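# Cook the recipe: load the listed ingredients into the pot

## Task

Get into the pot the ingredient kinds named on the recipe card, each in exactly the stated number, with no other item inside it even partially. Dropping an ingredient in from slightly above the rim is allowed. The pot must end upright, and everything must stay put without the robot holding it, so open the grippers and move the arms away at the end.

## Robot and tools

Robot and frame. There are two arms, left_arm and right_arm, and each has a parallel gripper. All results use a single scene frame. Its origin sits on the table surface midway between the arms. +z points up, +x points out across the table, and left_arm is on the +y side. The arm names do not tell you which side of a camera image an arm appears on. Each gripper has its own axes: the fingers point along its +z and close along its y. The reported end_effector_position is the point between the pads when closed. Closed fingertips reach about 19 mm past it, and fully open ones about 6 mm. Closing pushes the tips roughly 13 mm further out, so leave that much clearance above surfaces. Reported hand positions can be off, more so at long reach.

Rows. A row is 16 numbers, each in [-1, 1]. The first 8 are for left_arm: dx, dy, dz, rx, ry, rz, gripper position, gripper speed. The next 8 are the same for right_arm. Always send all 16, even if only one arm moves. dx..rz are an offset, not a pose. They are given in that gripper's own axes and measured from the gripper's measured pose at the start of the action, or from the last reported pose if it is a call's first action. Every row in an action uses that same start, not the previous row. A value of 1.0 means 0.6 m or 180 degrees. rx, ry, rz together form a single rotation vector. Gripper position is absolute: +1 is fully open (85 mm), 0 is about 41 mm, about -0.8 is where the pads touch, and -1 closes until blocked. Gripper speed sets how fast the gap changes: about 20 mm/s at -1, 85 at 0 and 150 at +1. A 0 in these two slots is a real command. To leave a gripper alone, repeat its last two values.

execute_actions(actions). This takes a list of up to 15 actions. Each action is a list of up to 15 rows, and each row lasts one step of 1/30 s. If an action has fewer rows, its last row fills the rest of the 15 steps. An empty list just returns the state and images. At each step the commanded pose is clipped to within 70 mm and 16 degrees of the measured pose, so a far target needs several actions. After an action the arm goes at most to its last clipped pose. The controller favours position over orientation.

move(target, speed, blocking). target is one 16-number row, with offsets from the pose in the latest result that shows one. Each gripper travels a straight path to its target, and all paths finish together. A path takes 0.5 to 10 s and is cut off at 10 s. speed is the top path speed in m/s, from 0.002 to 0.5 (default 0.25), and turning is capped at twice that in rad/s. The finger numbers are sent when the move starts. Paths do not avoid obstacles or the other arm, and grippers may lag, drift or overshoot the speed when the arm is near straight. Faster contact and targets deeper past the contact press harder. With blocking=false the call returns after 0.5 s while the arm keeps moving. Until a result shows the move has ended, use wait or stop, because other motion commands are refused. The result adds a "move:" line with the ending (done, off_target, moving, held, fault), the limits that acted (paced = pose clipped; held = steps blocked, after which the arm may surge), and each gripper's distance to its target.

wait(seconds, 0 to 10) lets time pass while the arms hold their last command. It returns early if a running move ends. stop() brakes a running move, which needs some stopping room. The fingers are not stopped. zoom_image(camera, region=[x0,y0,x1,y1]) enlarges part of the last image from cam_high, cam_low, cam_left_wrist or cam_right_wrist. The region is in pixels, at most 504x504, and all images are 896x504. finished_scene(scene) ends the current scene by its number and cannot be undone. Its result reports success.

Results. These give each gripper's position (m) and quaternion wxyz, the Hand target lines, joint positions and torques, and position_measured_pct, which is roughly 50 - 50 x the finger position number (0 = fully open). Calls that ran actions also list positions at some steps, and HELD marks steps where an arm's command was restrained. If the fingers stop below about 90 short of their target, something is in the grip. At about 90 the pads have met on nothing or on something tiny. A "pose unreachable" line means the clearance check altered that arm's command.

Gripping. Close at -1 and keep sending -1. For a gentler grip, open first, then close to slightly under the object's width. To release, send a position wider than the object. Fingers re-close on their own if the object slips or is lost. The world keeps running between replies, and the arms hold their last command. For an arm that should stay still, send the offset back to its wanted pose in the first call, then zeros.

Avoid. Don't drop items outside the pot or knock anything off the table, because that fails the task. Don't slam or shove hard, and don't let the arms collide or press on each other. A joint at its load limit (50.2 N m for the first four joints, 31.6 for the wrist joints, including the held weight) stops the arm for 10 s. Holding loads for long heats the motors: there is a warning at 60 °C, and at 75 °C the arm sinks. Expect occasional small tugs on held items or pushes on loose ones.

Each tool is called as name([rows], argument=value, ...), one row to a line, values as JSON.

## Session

execute_actions(actions=[])

Scene clock: 0.00 s.
left_arm: end_effector_position=(-0.0385, +0.5346, +0.2559) position_measured_pct=0.0 end_effector_quat_wxyz=(+0.053, +0.756, -0.044, -0.651) | right_arm: end_effector_position=(+0.2392, -0.1409, +0.1636) position_measured_pct=0.0 end_effector_quat_wxyz=(+0.642, -0.043, +0.755, -0.123)
Joint positions: left_arm=[-0.519  0.729 -0.169  2.091 -0.596  1.63   4.293] | right_arm=[-2.219  1.013  0.01   2.441  1.023  1.247 -1.587]
Joint velocities: left_arm=[ 0.001 -0.     0.    -0.    -0.    -0.001  0.   ] | right_arm=[ 0.     0.    -0.     0.    -0.     0.    -0.001]
Joint torques (N m, as the joint torque sensors report them, + toward a larger angle): no reading
Hand target (left_arm): -0.038, +0.535, +0.256; +0.053, +0.756, -0.044, -0.651
Hand target (right_arm): +0.239, -0.141, +0.164; +0.642, -0.043, +0.755, -0.123

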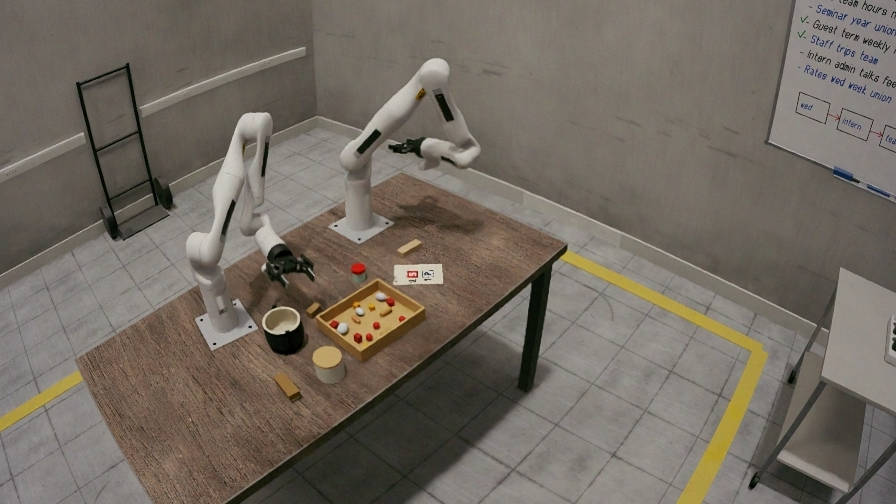

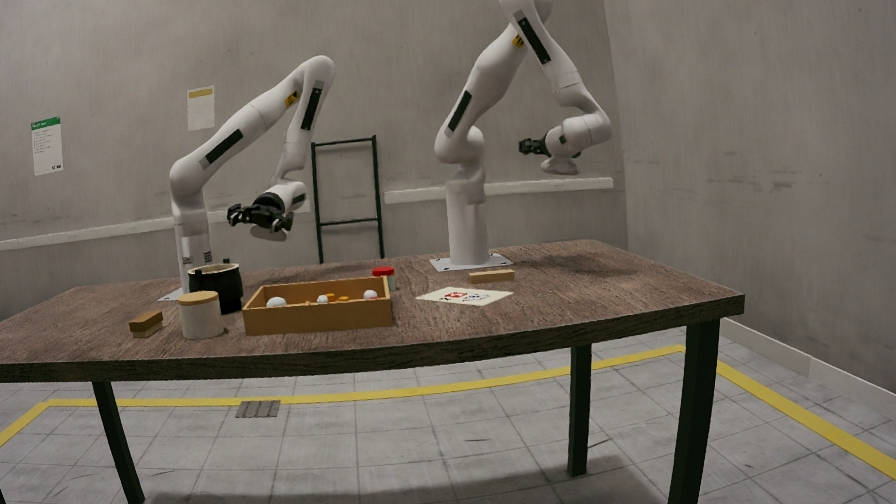

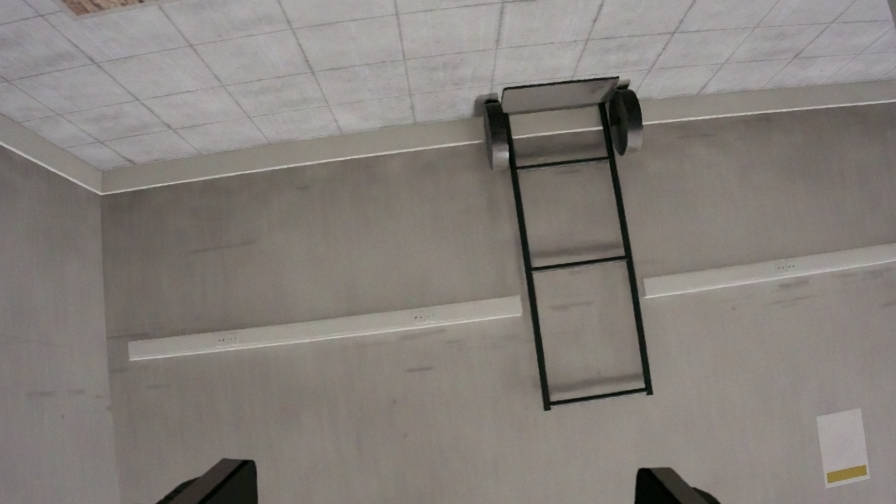

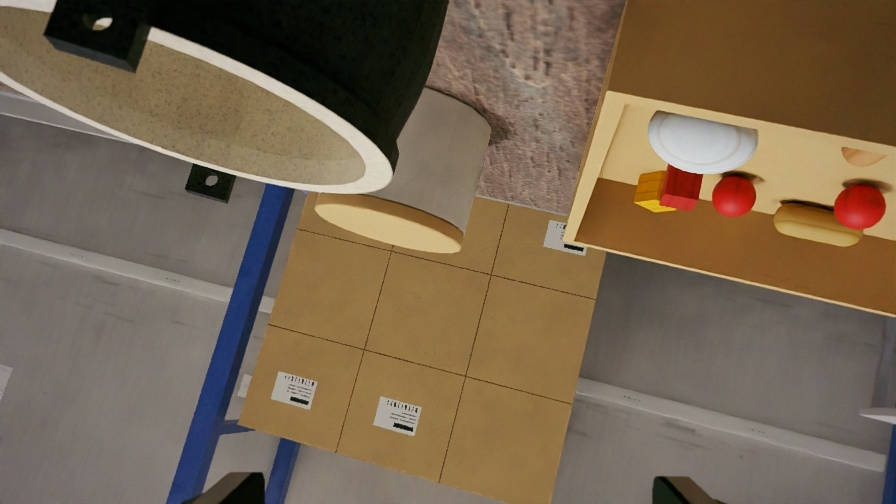

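zoom_image(camera="cam_high", region=[385, 255, 450, 295])

zoom_image(camera="cam_high", region=[250, 270, 430, 370])

Region (385, 255, 450, 295) of cam_high's 896x504 image, scaled by 7.754, with more detail than that image has; it fills the top 310 rows of this view, and the rest is white.

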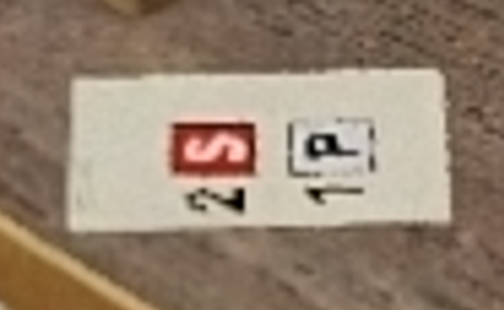

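Region (250, 270, 430, 370) of cam_high's 896x504 image, scaled by 2.800, with more detail than that image has.

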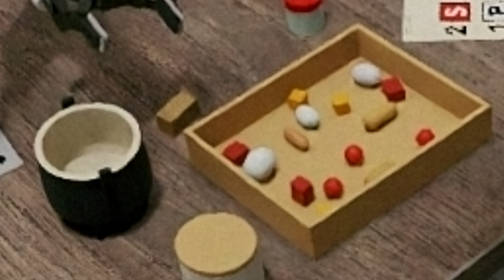

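move(target=[0,0,0,0,0,0,1,0,-0.324,0.202,0.248,-0.0855,0.446,0.03,0.2,0], speed=0.3)

Scene clock: 11.40 s.
left_arm: end_effector_position=(-0.0385, +0.5346, +0.2559) position_measured_pct=0.0 end_effector_quat_wxyz=(+0.053, +0.756, -0.044, -0.651) | right_arm: end_effector_position=(+0.4296, +0.0013, +0.2979) position_measured_pct=40.1 end_effector_quat_wxyz=(-0.003, +0.001, +1.000, -0.002)
Joint positions: left_arm=[-0.519  0.729 -0.169  2.091 -0.596  1.63   4.293] | right_arm=[-0.973  0.539  0.09   1.153 -0.047  1.458  0.843]
Joint velocities: left_arm=[-0.     0.    -0.001  0.001  0.     0.001 -0.002] | right_arm=[ 0.001  0.004  0.001  0.    -0.001  0.001  0.003]
Joint torques (N m, as the joint torque sensors report them, + toward a larger angle): left_arm=[  0.73 -13.12  -1.23  -0.38  -0.71   2.42   0.01] | right_arm=[ -0.09 -18.93   0.67  -8.04   0.02   0.34  -0.08]
Hand target (left_arm): -0.038, +0.535, +0.256; +0.053, +0.756, -0.044, -0.651
Hand target (right_arm): +0.430, +0.001, +0.298; -0.003, +0.001, +1.000, -0.002
Off the commanded pose (left_arm): 0.000 m, 0 deg.
Off the commanded pose (right_arm): 0.002 m, 0 deg.
move: done

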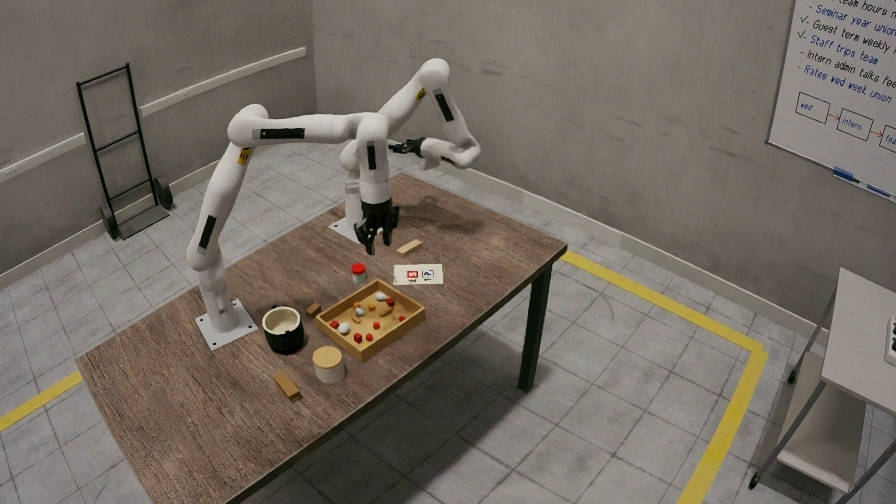

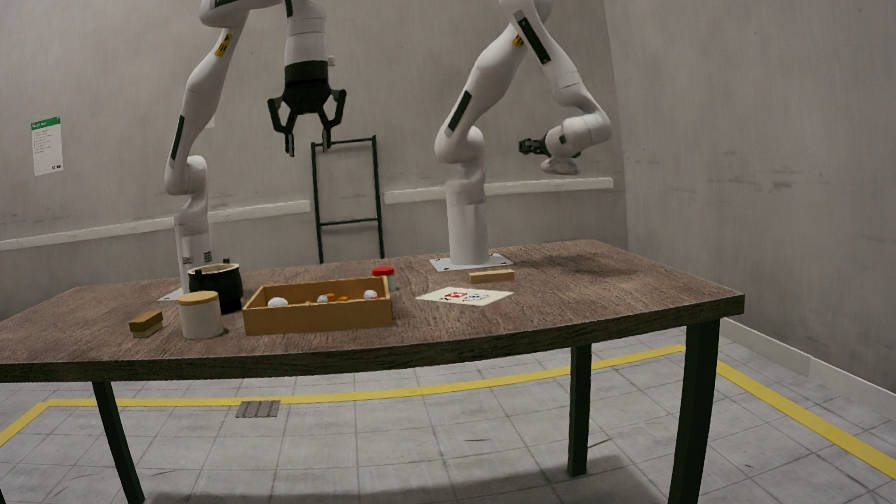

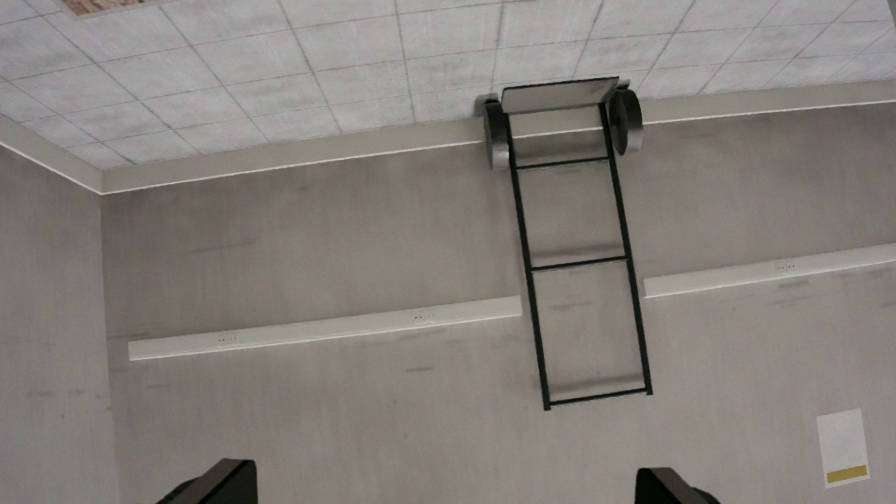

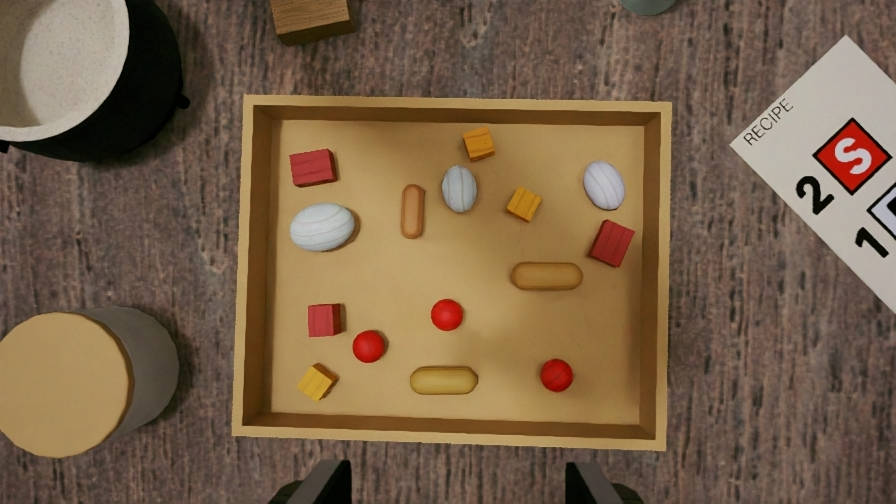

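move(target=[0,0,0,0,0,0,1,0,0.043,-0.014,0.363,0,0,0,-0.2,0], speed=0.3)

Scene clock: 16.60 s.
left_arm: end_effector_position=(-0.0385, +0.5346, +0.2559) position_measured_pct=0.0 end_effector_quat_wxyz=(+0.053, +0.756, -0.044, -0.651) | right_arm: end_effector_position=(+0.4033, -0.0079, +0.0804) position_measured_pct=59.9 end_effector_quat_wxyz=(-0.002, +0.001, +1.000, -0.002)
Joint positions: left_arm=[-0.519  0.729 -0.169  2.091 -0.596  1.63   4.293] | right_arm=[-0.986  0.703  0.062  1.62  -0.055  0.825  0.831]
Joint velocities: left_arm=[-0.    -0.    -0.     0.001  0.002  0.    -0.002] | right_arm=[ 0.     0.005  0.     0.002  0.    -0.    -0.   ]
Joint torques (N m, as the joint torque sensors report them, + toward a larger angle): left_arm=[  0.57 -13.4   -1.15  -0.63  -0.91   2.44   0.12] | right_arm=[ -0.01 -19.01   0.56  -5.8   -0.02   0.28  -0.12]
Hand target (left_arm): -0.038, +0.535, +0.256; +0.053, +0.756, -0.044, -0.651
Hand target (right_arm): +0.403, -0.008, +0.080; -0.002, +0.001, +1.000, -0.002
Off the commanded pose (left_arm): 0.000 m, 0 deg.
Off the commanded pose (right_arm): 0.001 m, 0 deg.
move: done

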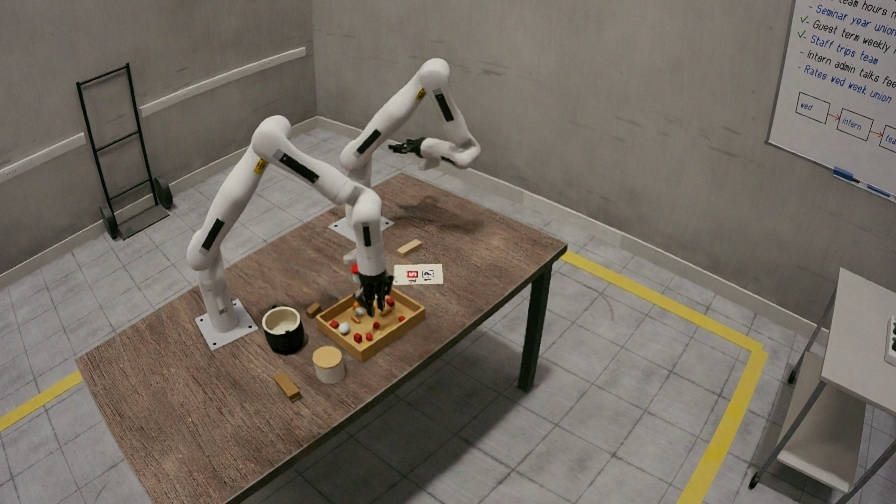

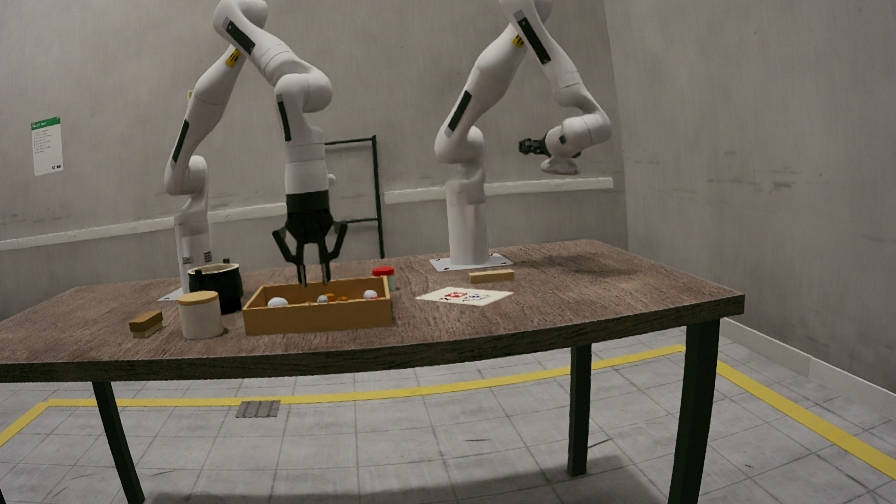

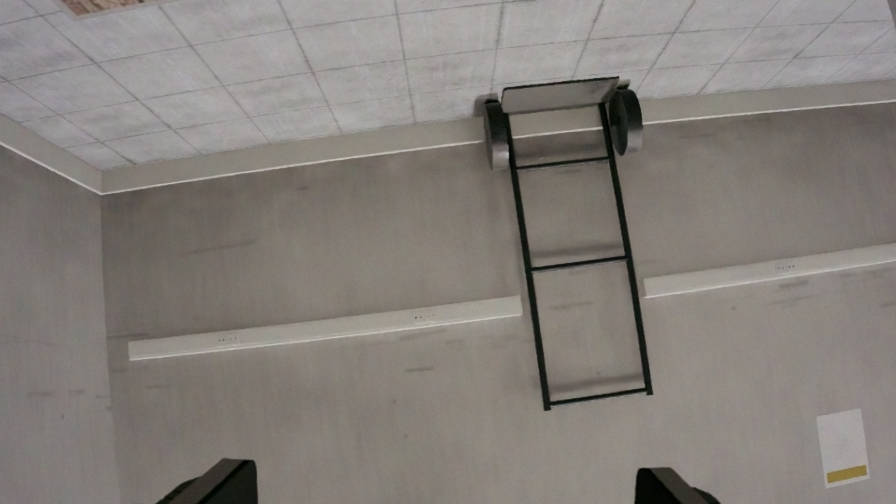

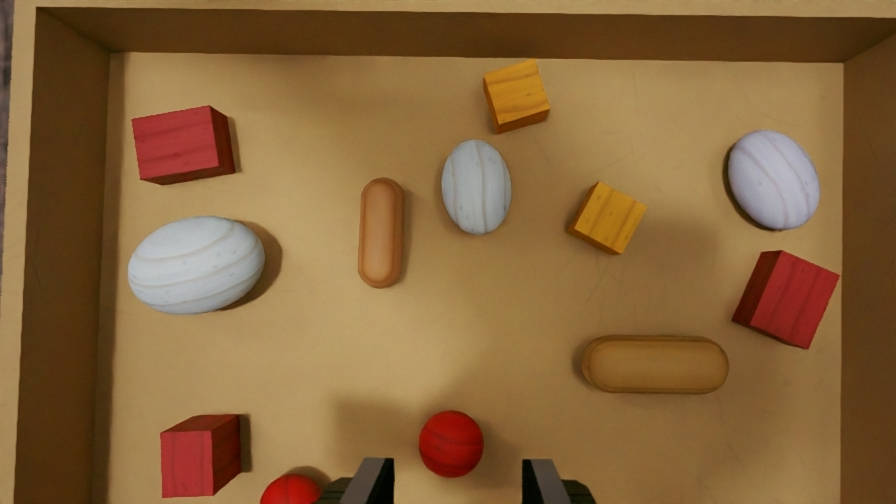

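move(target=[0,0,0,0,0,0,1,0,0.0055,-0.005,0.084,0,0,0,-0.2,0], speed=0.08)

execute_actions([
  [[0,0,0,0,0,0,1,0,0,0,0,0,0,0,-0.6,0]],
])

move(target=[0,0,0,0,0,0,1,0,0.03,-0.03,-0.21,0,0,0,-0.6,0], speed=0.3)

Scene clock: 21.87 s.
left_arm: end_effector_position=(-0.0385, +0.5346, +0.2559) position_measured_pct=0.0 end_effector_quat_wxyz=(+0.053, +0.756, -0.044, -0.651) | right_arm: end_effector_position=(+0.3999, -0.0110, +0.0302) position_measured_pct=59.9 end_effector_quat_wxyz=(-0.002, +0.001, +1.000, -0.002)
Joint positions: left_arm=[-0.519  0.729 -0.169  2.091 -0.596  1.63   4.293] | right_arm=[-0.981  0.783  0.054  1.669 -0.06   0.697  0.835]
Joint velocities: left_arm=[ 0.    -0.    -0.001  0.001  0.     0.    -0.   ] | right_arm=[ 0.     0.004 -0.001  0.    -0.     0.     0.001]
Joint torques (N m, as the joint torque sensors report them, + toward a larger angle): left_arm=[  0.47 -13.24  -1.01  -0.49  -0.76   2.34   0.11] | right_arm=[ -0.07 -19.17   0.58  -5.    -0.06   0.34  -0.16]
Hand target (left_arm): -0.038, +0.535, +0.256; +0.053, +0.756, -0.044, -0.651
Hand target (right_arm): +0.400, -0.011, +0.030; -0.002, +0.001, +1.000, -0.002
Off the commanded pose (left_arm): 0.000 m, 0 deg.
Off the commanded pose (right_arm): 0.000 m, 0 deg.
move: done

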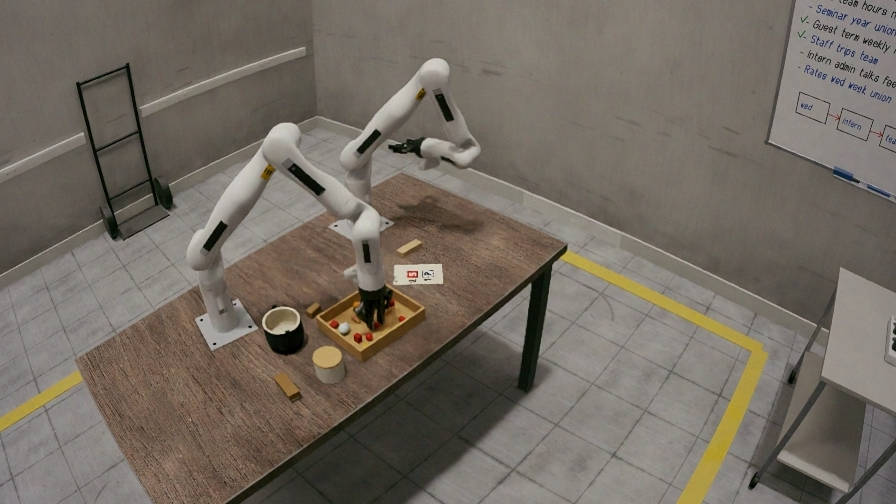

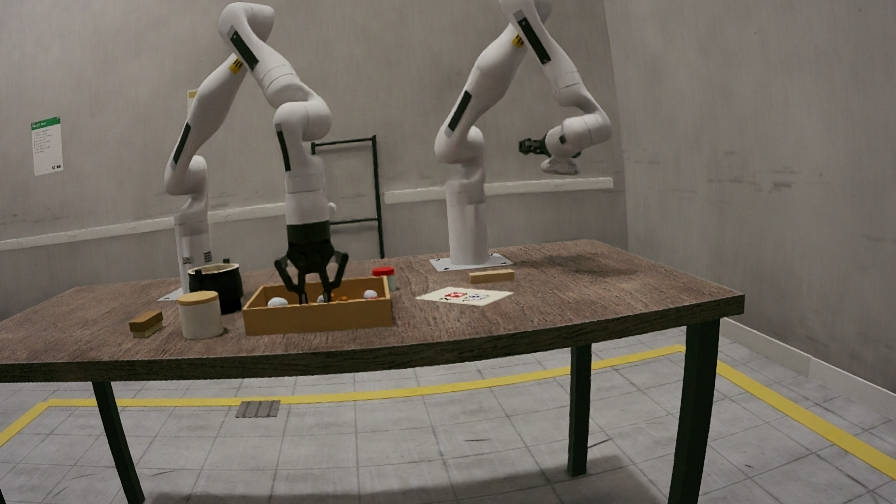

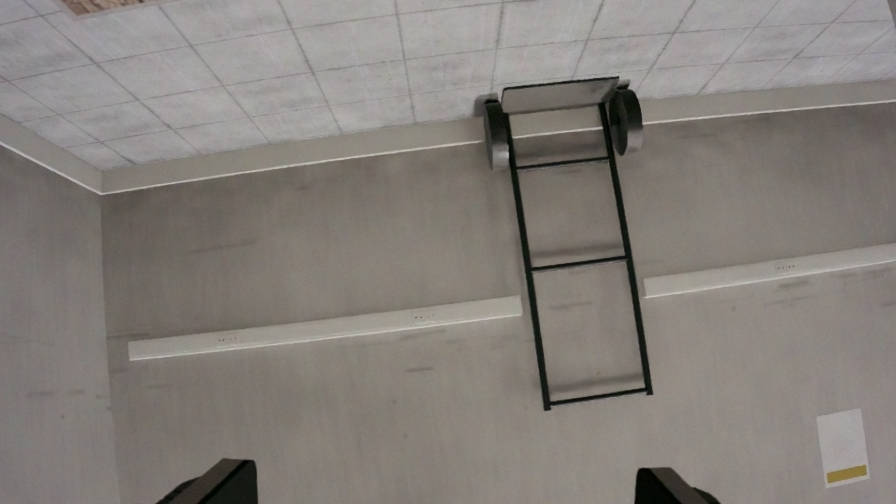

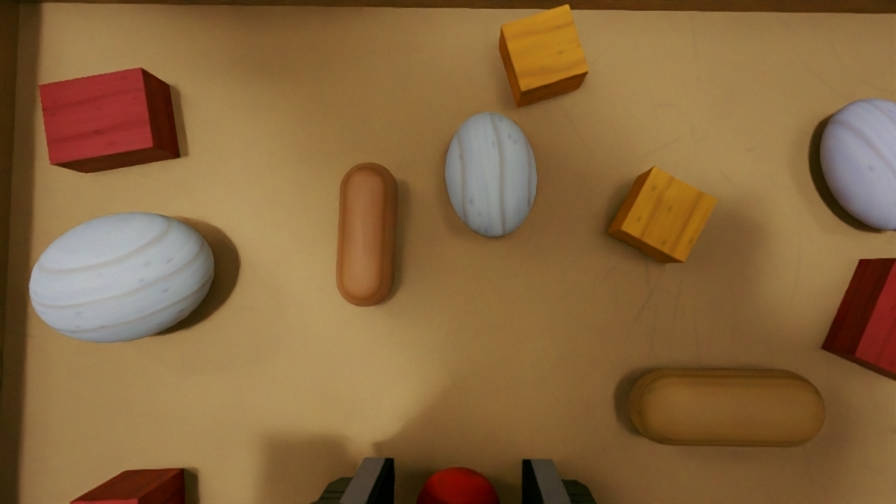

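Scene clock: 22.37 s.
left_arm: end_effector_position=(-0.0385, +0.5346, +0.2559) position_measured_pct=0.0 end_effector_quat_wxyz=(+0.053, +0.756, -0.044, -0.651) | right_arm: end_effector_position=(+0.4000, -0.0110, +0.0305) position_measured_pct=75.0 end_effector_quat_wxyz=(-0.002, +0.001, +1.000, -0.001)
Joint positions: left_arm=[-0.519  0.729 -0.169  2.091 -0.596  1.63   4.293] | right_arm=[-0.981  0.782  0.054  1.669 -0.06   0.697  0.835]
Joint velocities: left_arm=[ 0.    -0.001  0.     0.     0.     0.002 -0.   ] | right_arm=[ 0.     0.     0.001 -0.    -0.    -0.     0.002]
Joint torques (N m, as the joint torque sensors report them, + toward a larger angle): left_arm=[  0.24 -12.87  -1.18  -0.33  -0.8    2.41   0.13] | right_arm=[ -0.02 -18.93   0.45  -4.87  -0.03   0.2   -0.14]
Hand target (left_arm): -0.038, +0.535, +0.256; +0.053, +0.756, -0.044, -0.651
Hand target (right_arm): +0.400, -0.011, +0.030; -0.002, +0.001, +1.000, -0.002
Off the commanded pose (left_arm): 0.000 m, 0 deg.
Off the commanded pose (right_arm): 0.000 m, 0 deg.
Step readings (end_effector_position):
0: left_arm (-0.0385, +0.5346, +0.2559) | right_arm (+0.3999, -0.0110, +0.0302)
1: left_arm (-0.0385, +0.5346, +0.2559) | right_arm (+0.3999, -0.0110, +0.0302)
2: left_arm (-0.0385, +0.5346, +0.2559) | right_arm (+0.3999, -0.0110, +0.0303)
4: left_arm (-0.0385, +0.5346, +0.2559) | right_arm (+0.3999, -0.0110, +0.0302)
8: left_arm (-0.0385, +0.5346, +0.2559) | right_arm (+0.4000, -0.0110, +0.0305)
15: end_effector_position above

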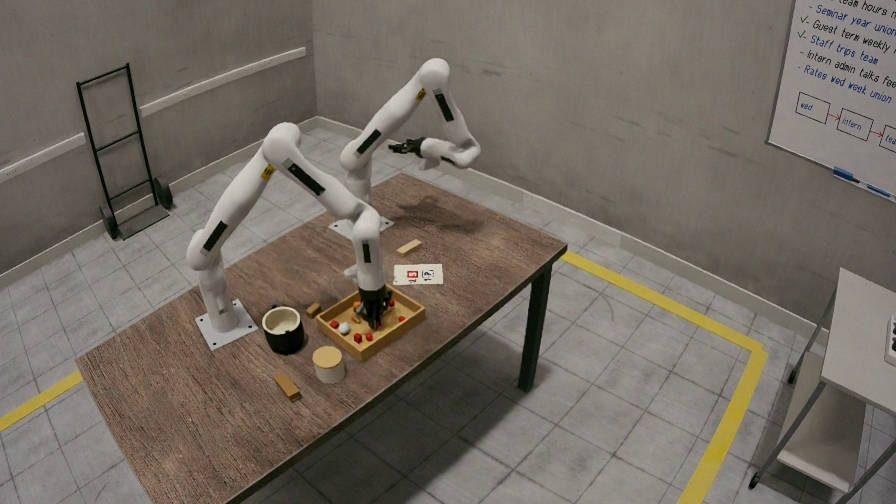

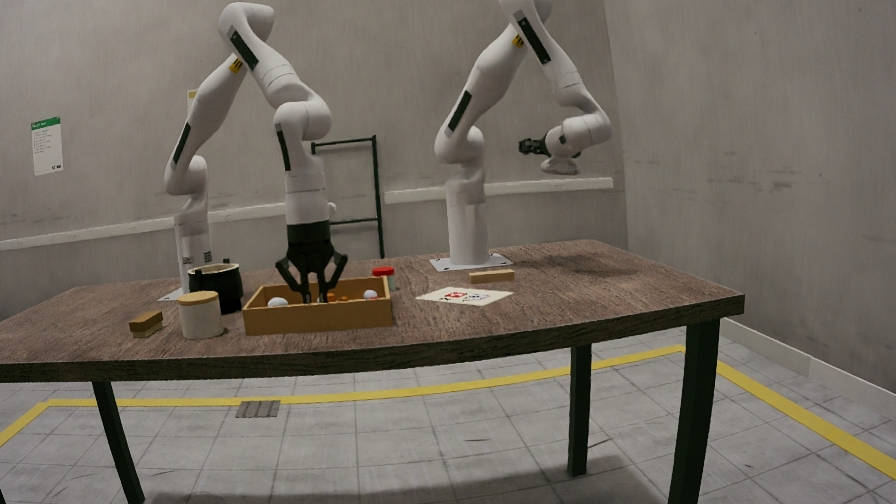

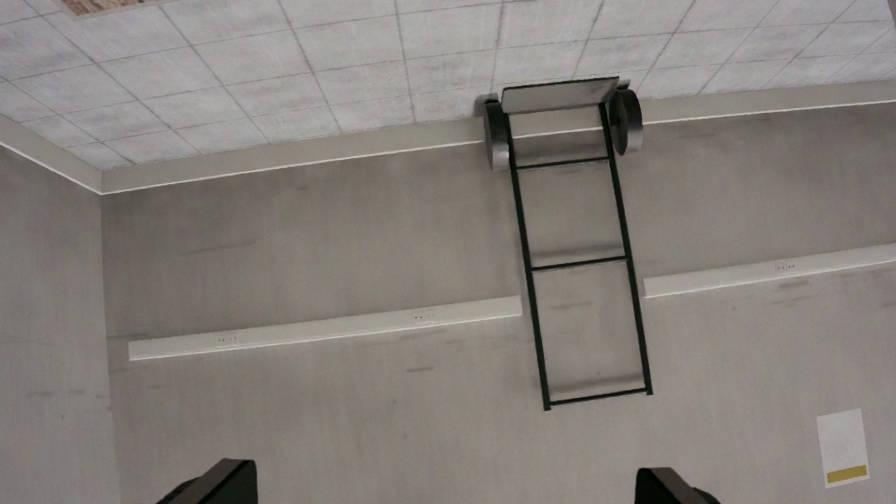

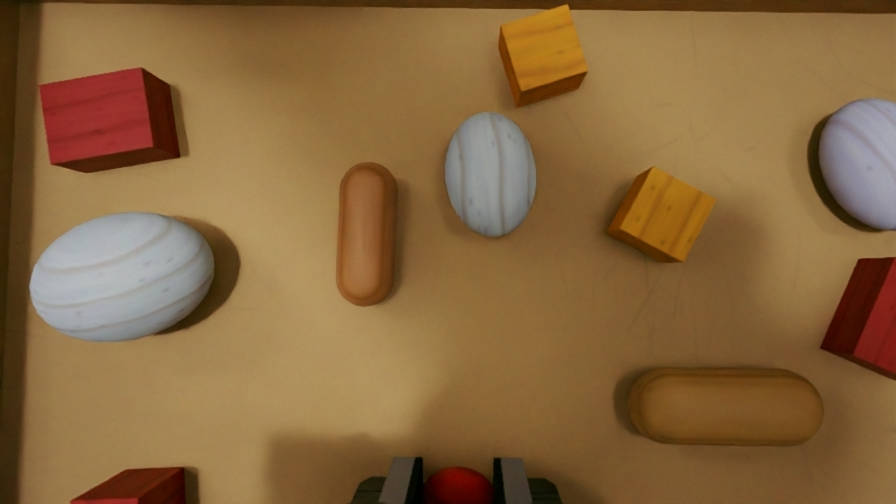

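Scene clock: 23.30 s.
left_arm: end_effector_position=(-0.0385, +0.5346, +0.2559) position_measured_pct=0.0 end_effector_quat_wxyz=(+0.053, +0.756, -0.044, -0.651) | right_arm: end_effector_position=(+0.3823, -0.0286, +0.1565) position_measured_pct=75.0 end_effector_quat_wxyz=(-0.002, +0.001, +1.000, -0.001)
Joint positions: left_arm=[-0.519  0.729 -0.169  2.091 -0.596  1.63   4.293] | right_arm=[-0.995  0.534  0.071  1.646 -0.045  0.968  0.824]
Joint velocities: left_arm=[ 0.001  0.     0.    -0.001 -0.001 -0.001 -0.001] | right_arm=[-0.    -0.005 -0.     0.001  0.    -0.    -0.001]
Joint torques (N m, as the joint torque sensors report them, + toward a larger angle): left_arm=[  0.64 -13.18  -1.15  -0.5   -0.83   2.39   0.1 ] | right_arm=[  0.03 -17.15   0.49  -6.66  -0.02   0.32  -0.12]
Hand target (left_arm): -0.038, +0.535, +0.256; +0.053, +0.756, -0.044, -0.651
Hand target (right_arm): +0.382, -0.029, +0.157; -0.002, +0.001, +1.000, -0.001
Off the commanded pose (left_arm): 0.000 m, 0 deg.
Off the commanded pose (right_arm): 0.000 m, 0 deg.
move: done

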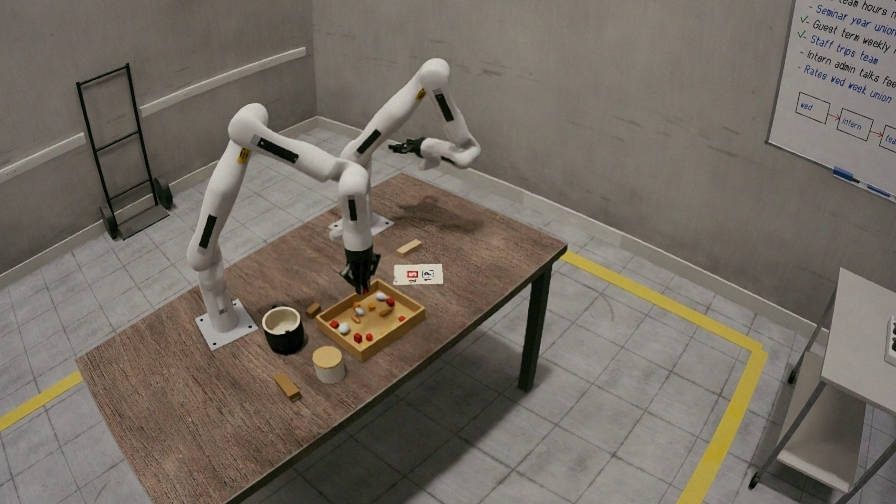

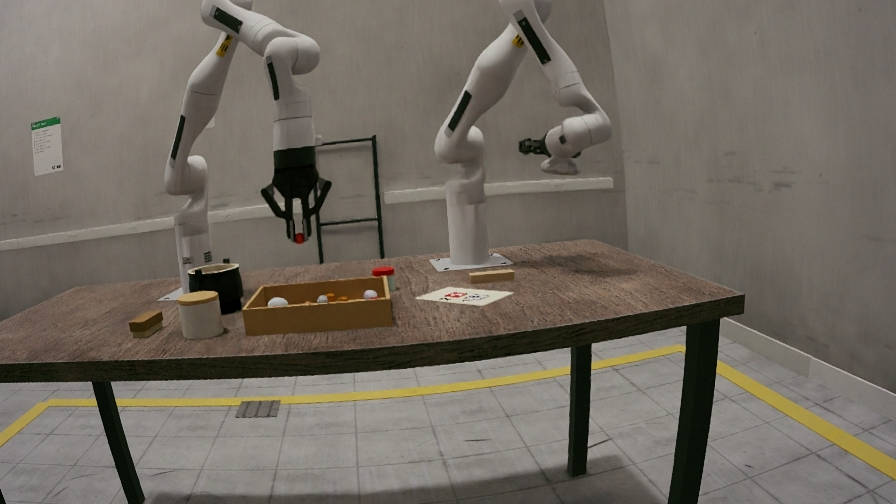

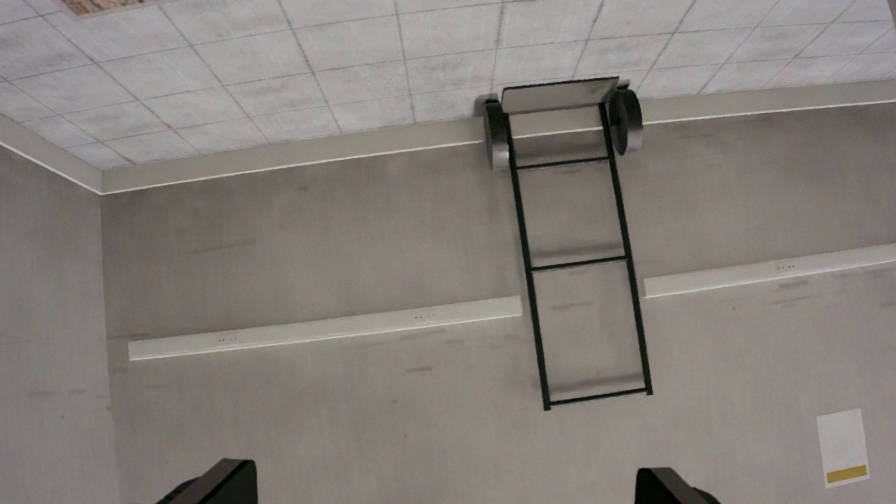

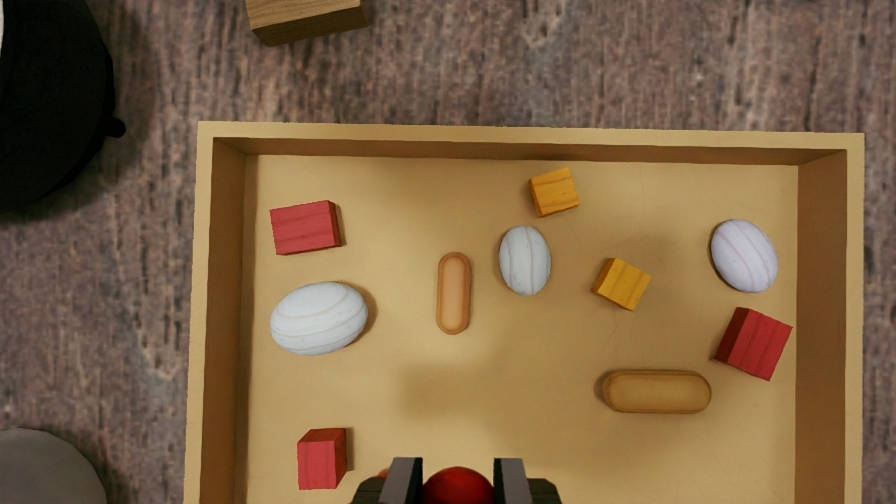

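move(target=[0,0,0,0,0,0,1,0,0.212,-0.327,0.044,0,0,0,-0.6,0], speed=0.3)

Scene clock: 26.73 s.
left_arm: end_effector_position=(-0.0385, +0.5346, +0.2559) position_measured_pct=0.0 end_effector_quat_wxyz=(+0.053, +0.756, -0.044, -0.651) | right_arm: end_effector_position=(+0.2552, -0.2250, +0.1307) position_measured_pct=75.0 end_effector_quat_wxyz=(-0.003, +0.001, +1.000, -0.002)
Joint positions: left_arm=[-0.519  0.729 -0.169  2.091 -0.596  1.63   4.293] | right_arm=[-0.841  0.174  0.105  2.357 -0.031  0.618  1.02 ]
Joint velocities: left_arm=[-0.001  0.    -0.001 -0.     0.001  0.001  0.   ] | right_arm=[ 0.003 -0.011  0.007  0.001 -0.002 -0.     0.002]
Joint torques (N m, as the joint torque sensors report them, + toward a larger angle): left_arm=[  0.52 -13.06  -1.02  -0.51  -0.6    2.32   0.05] | right_arm=[-0.08 -8.39  0.25 -4.1  -0.06  0.39 -0.19]
Hand target (left_arm): -0.038, +0.535, +0.256; +0.053, +0.756, -0.044, -0.651
Hand target (right_arm): +0.255, -0.225, +0.131; -0.002, +0.002, +1.000, -0.001
Off the commanded pose (left_arm): 0.000 m, 0 deg.
Off the commanded pose (right_arm): 0.001 m, 0 deg.
move: done

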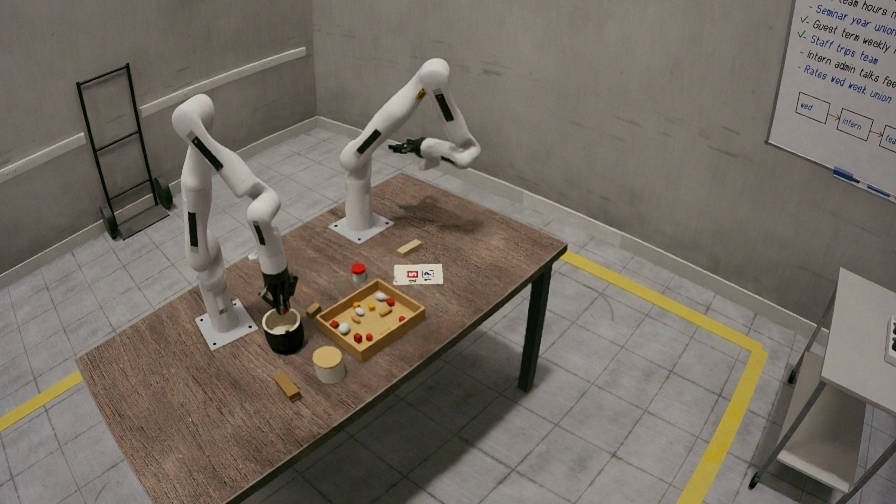

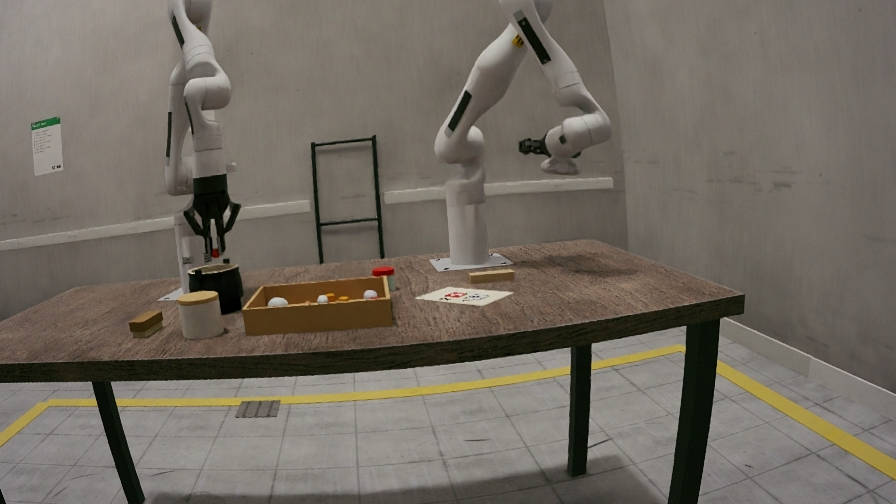

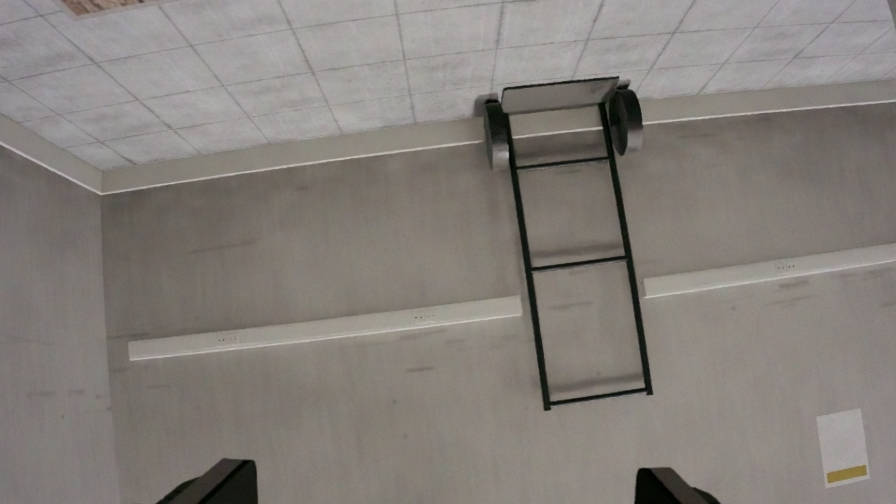

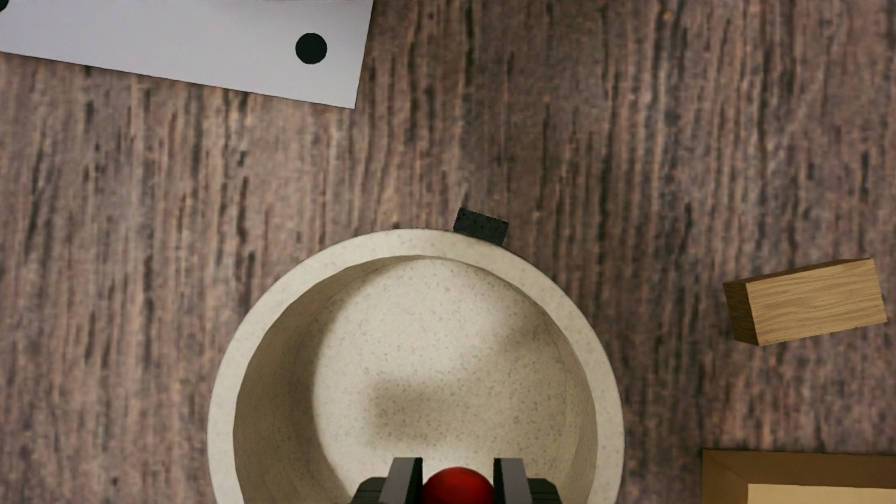

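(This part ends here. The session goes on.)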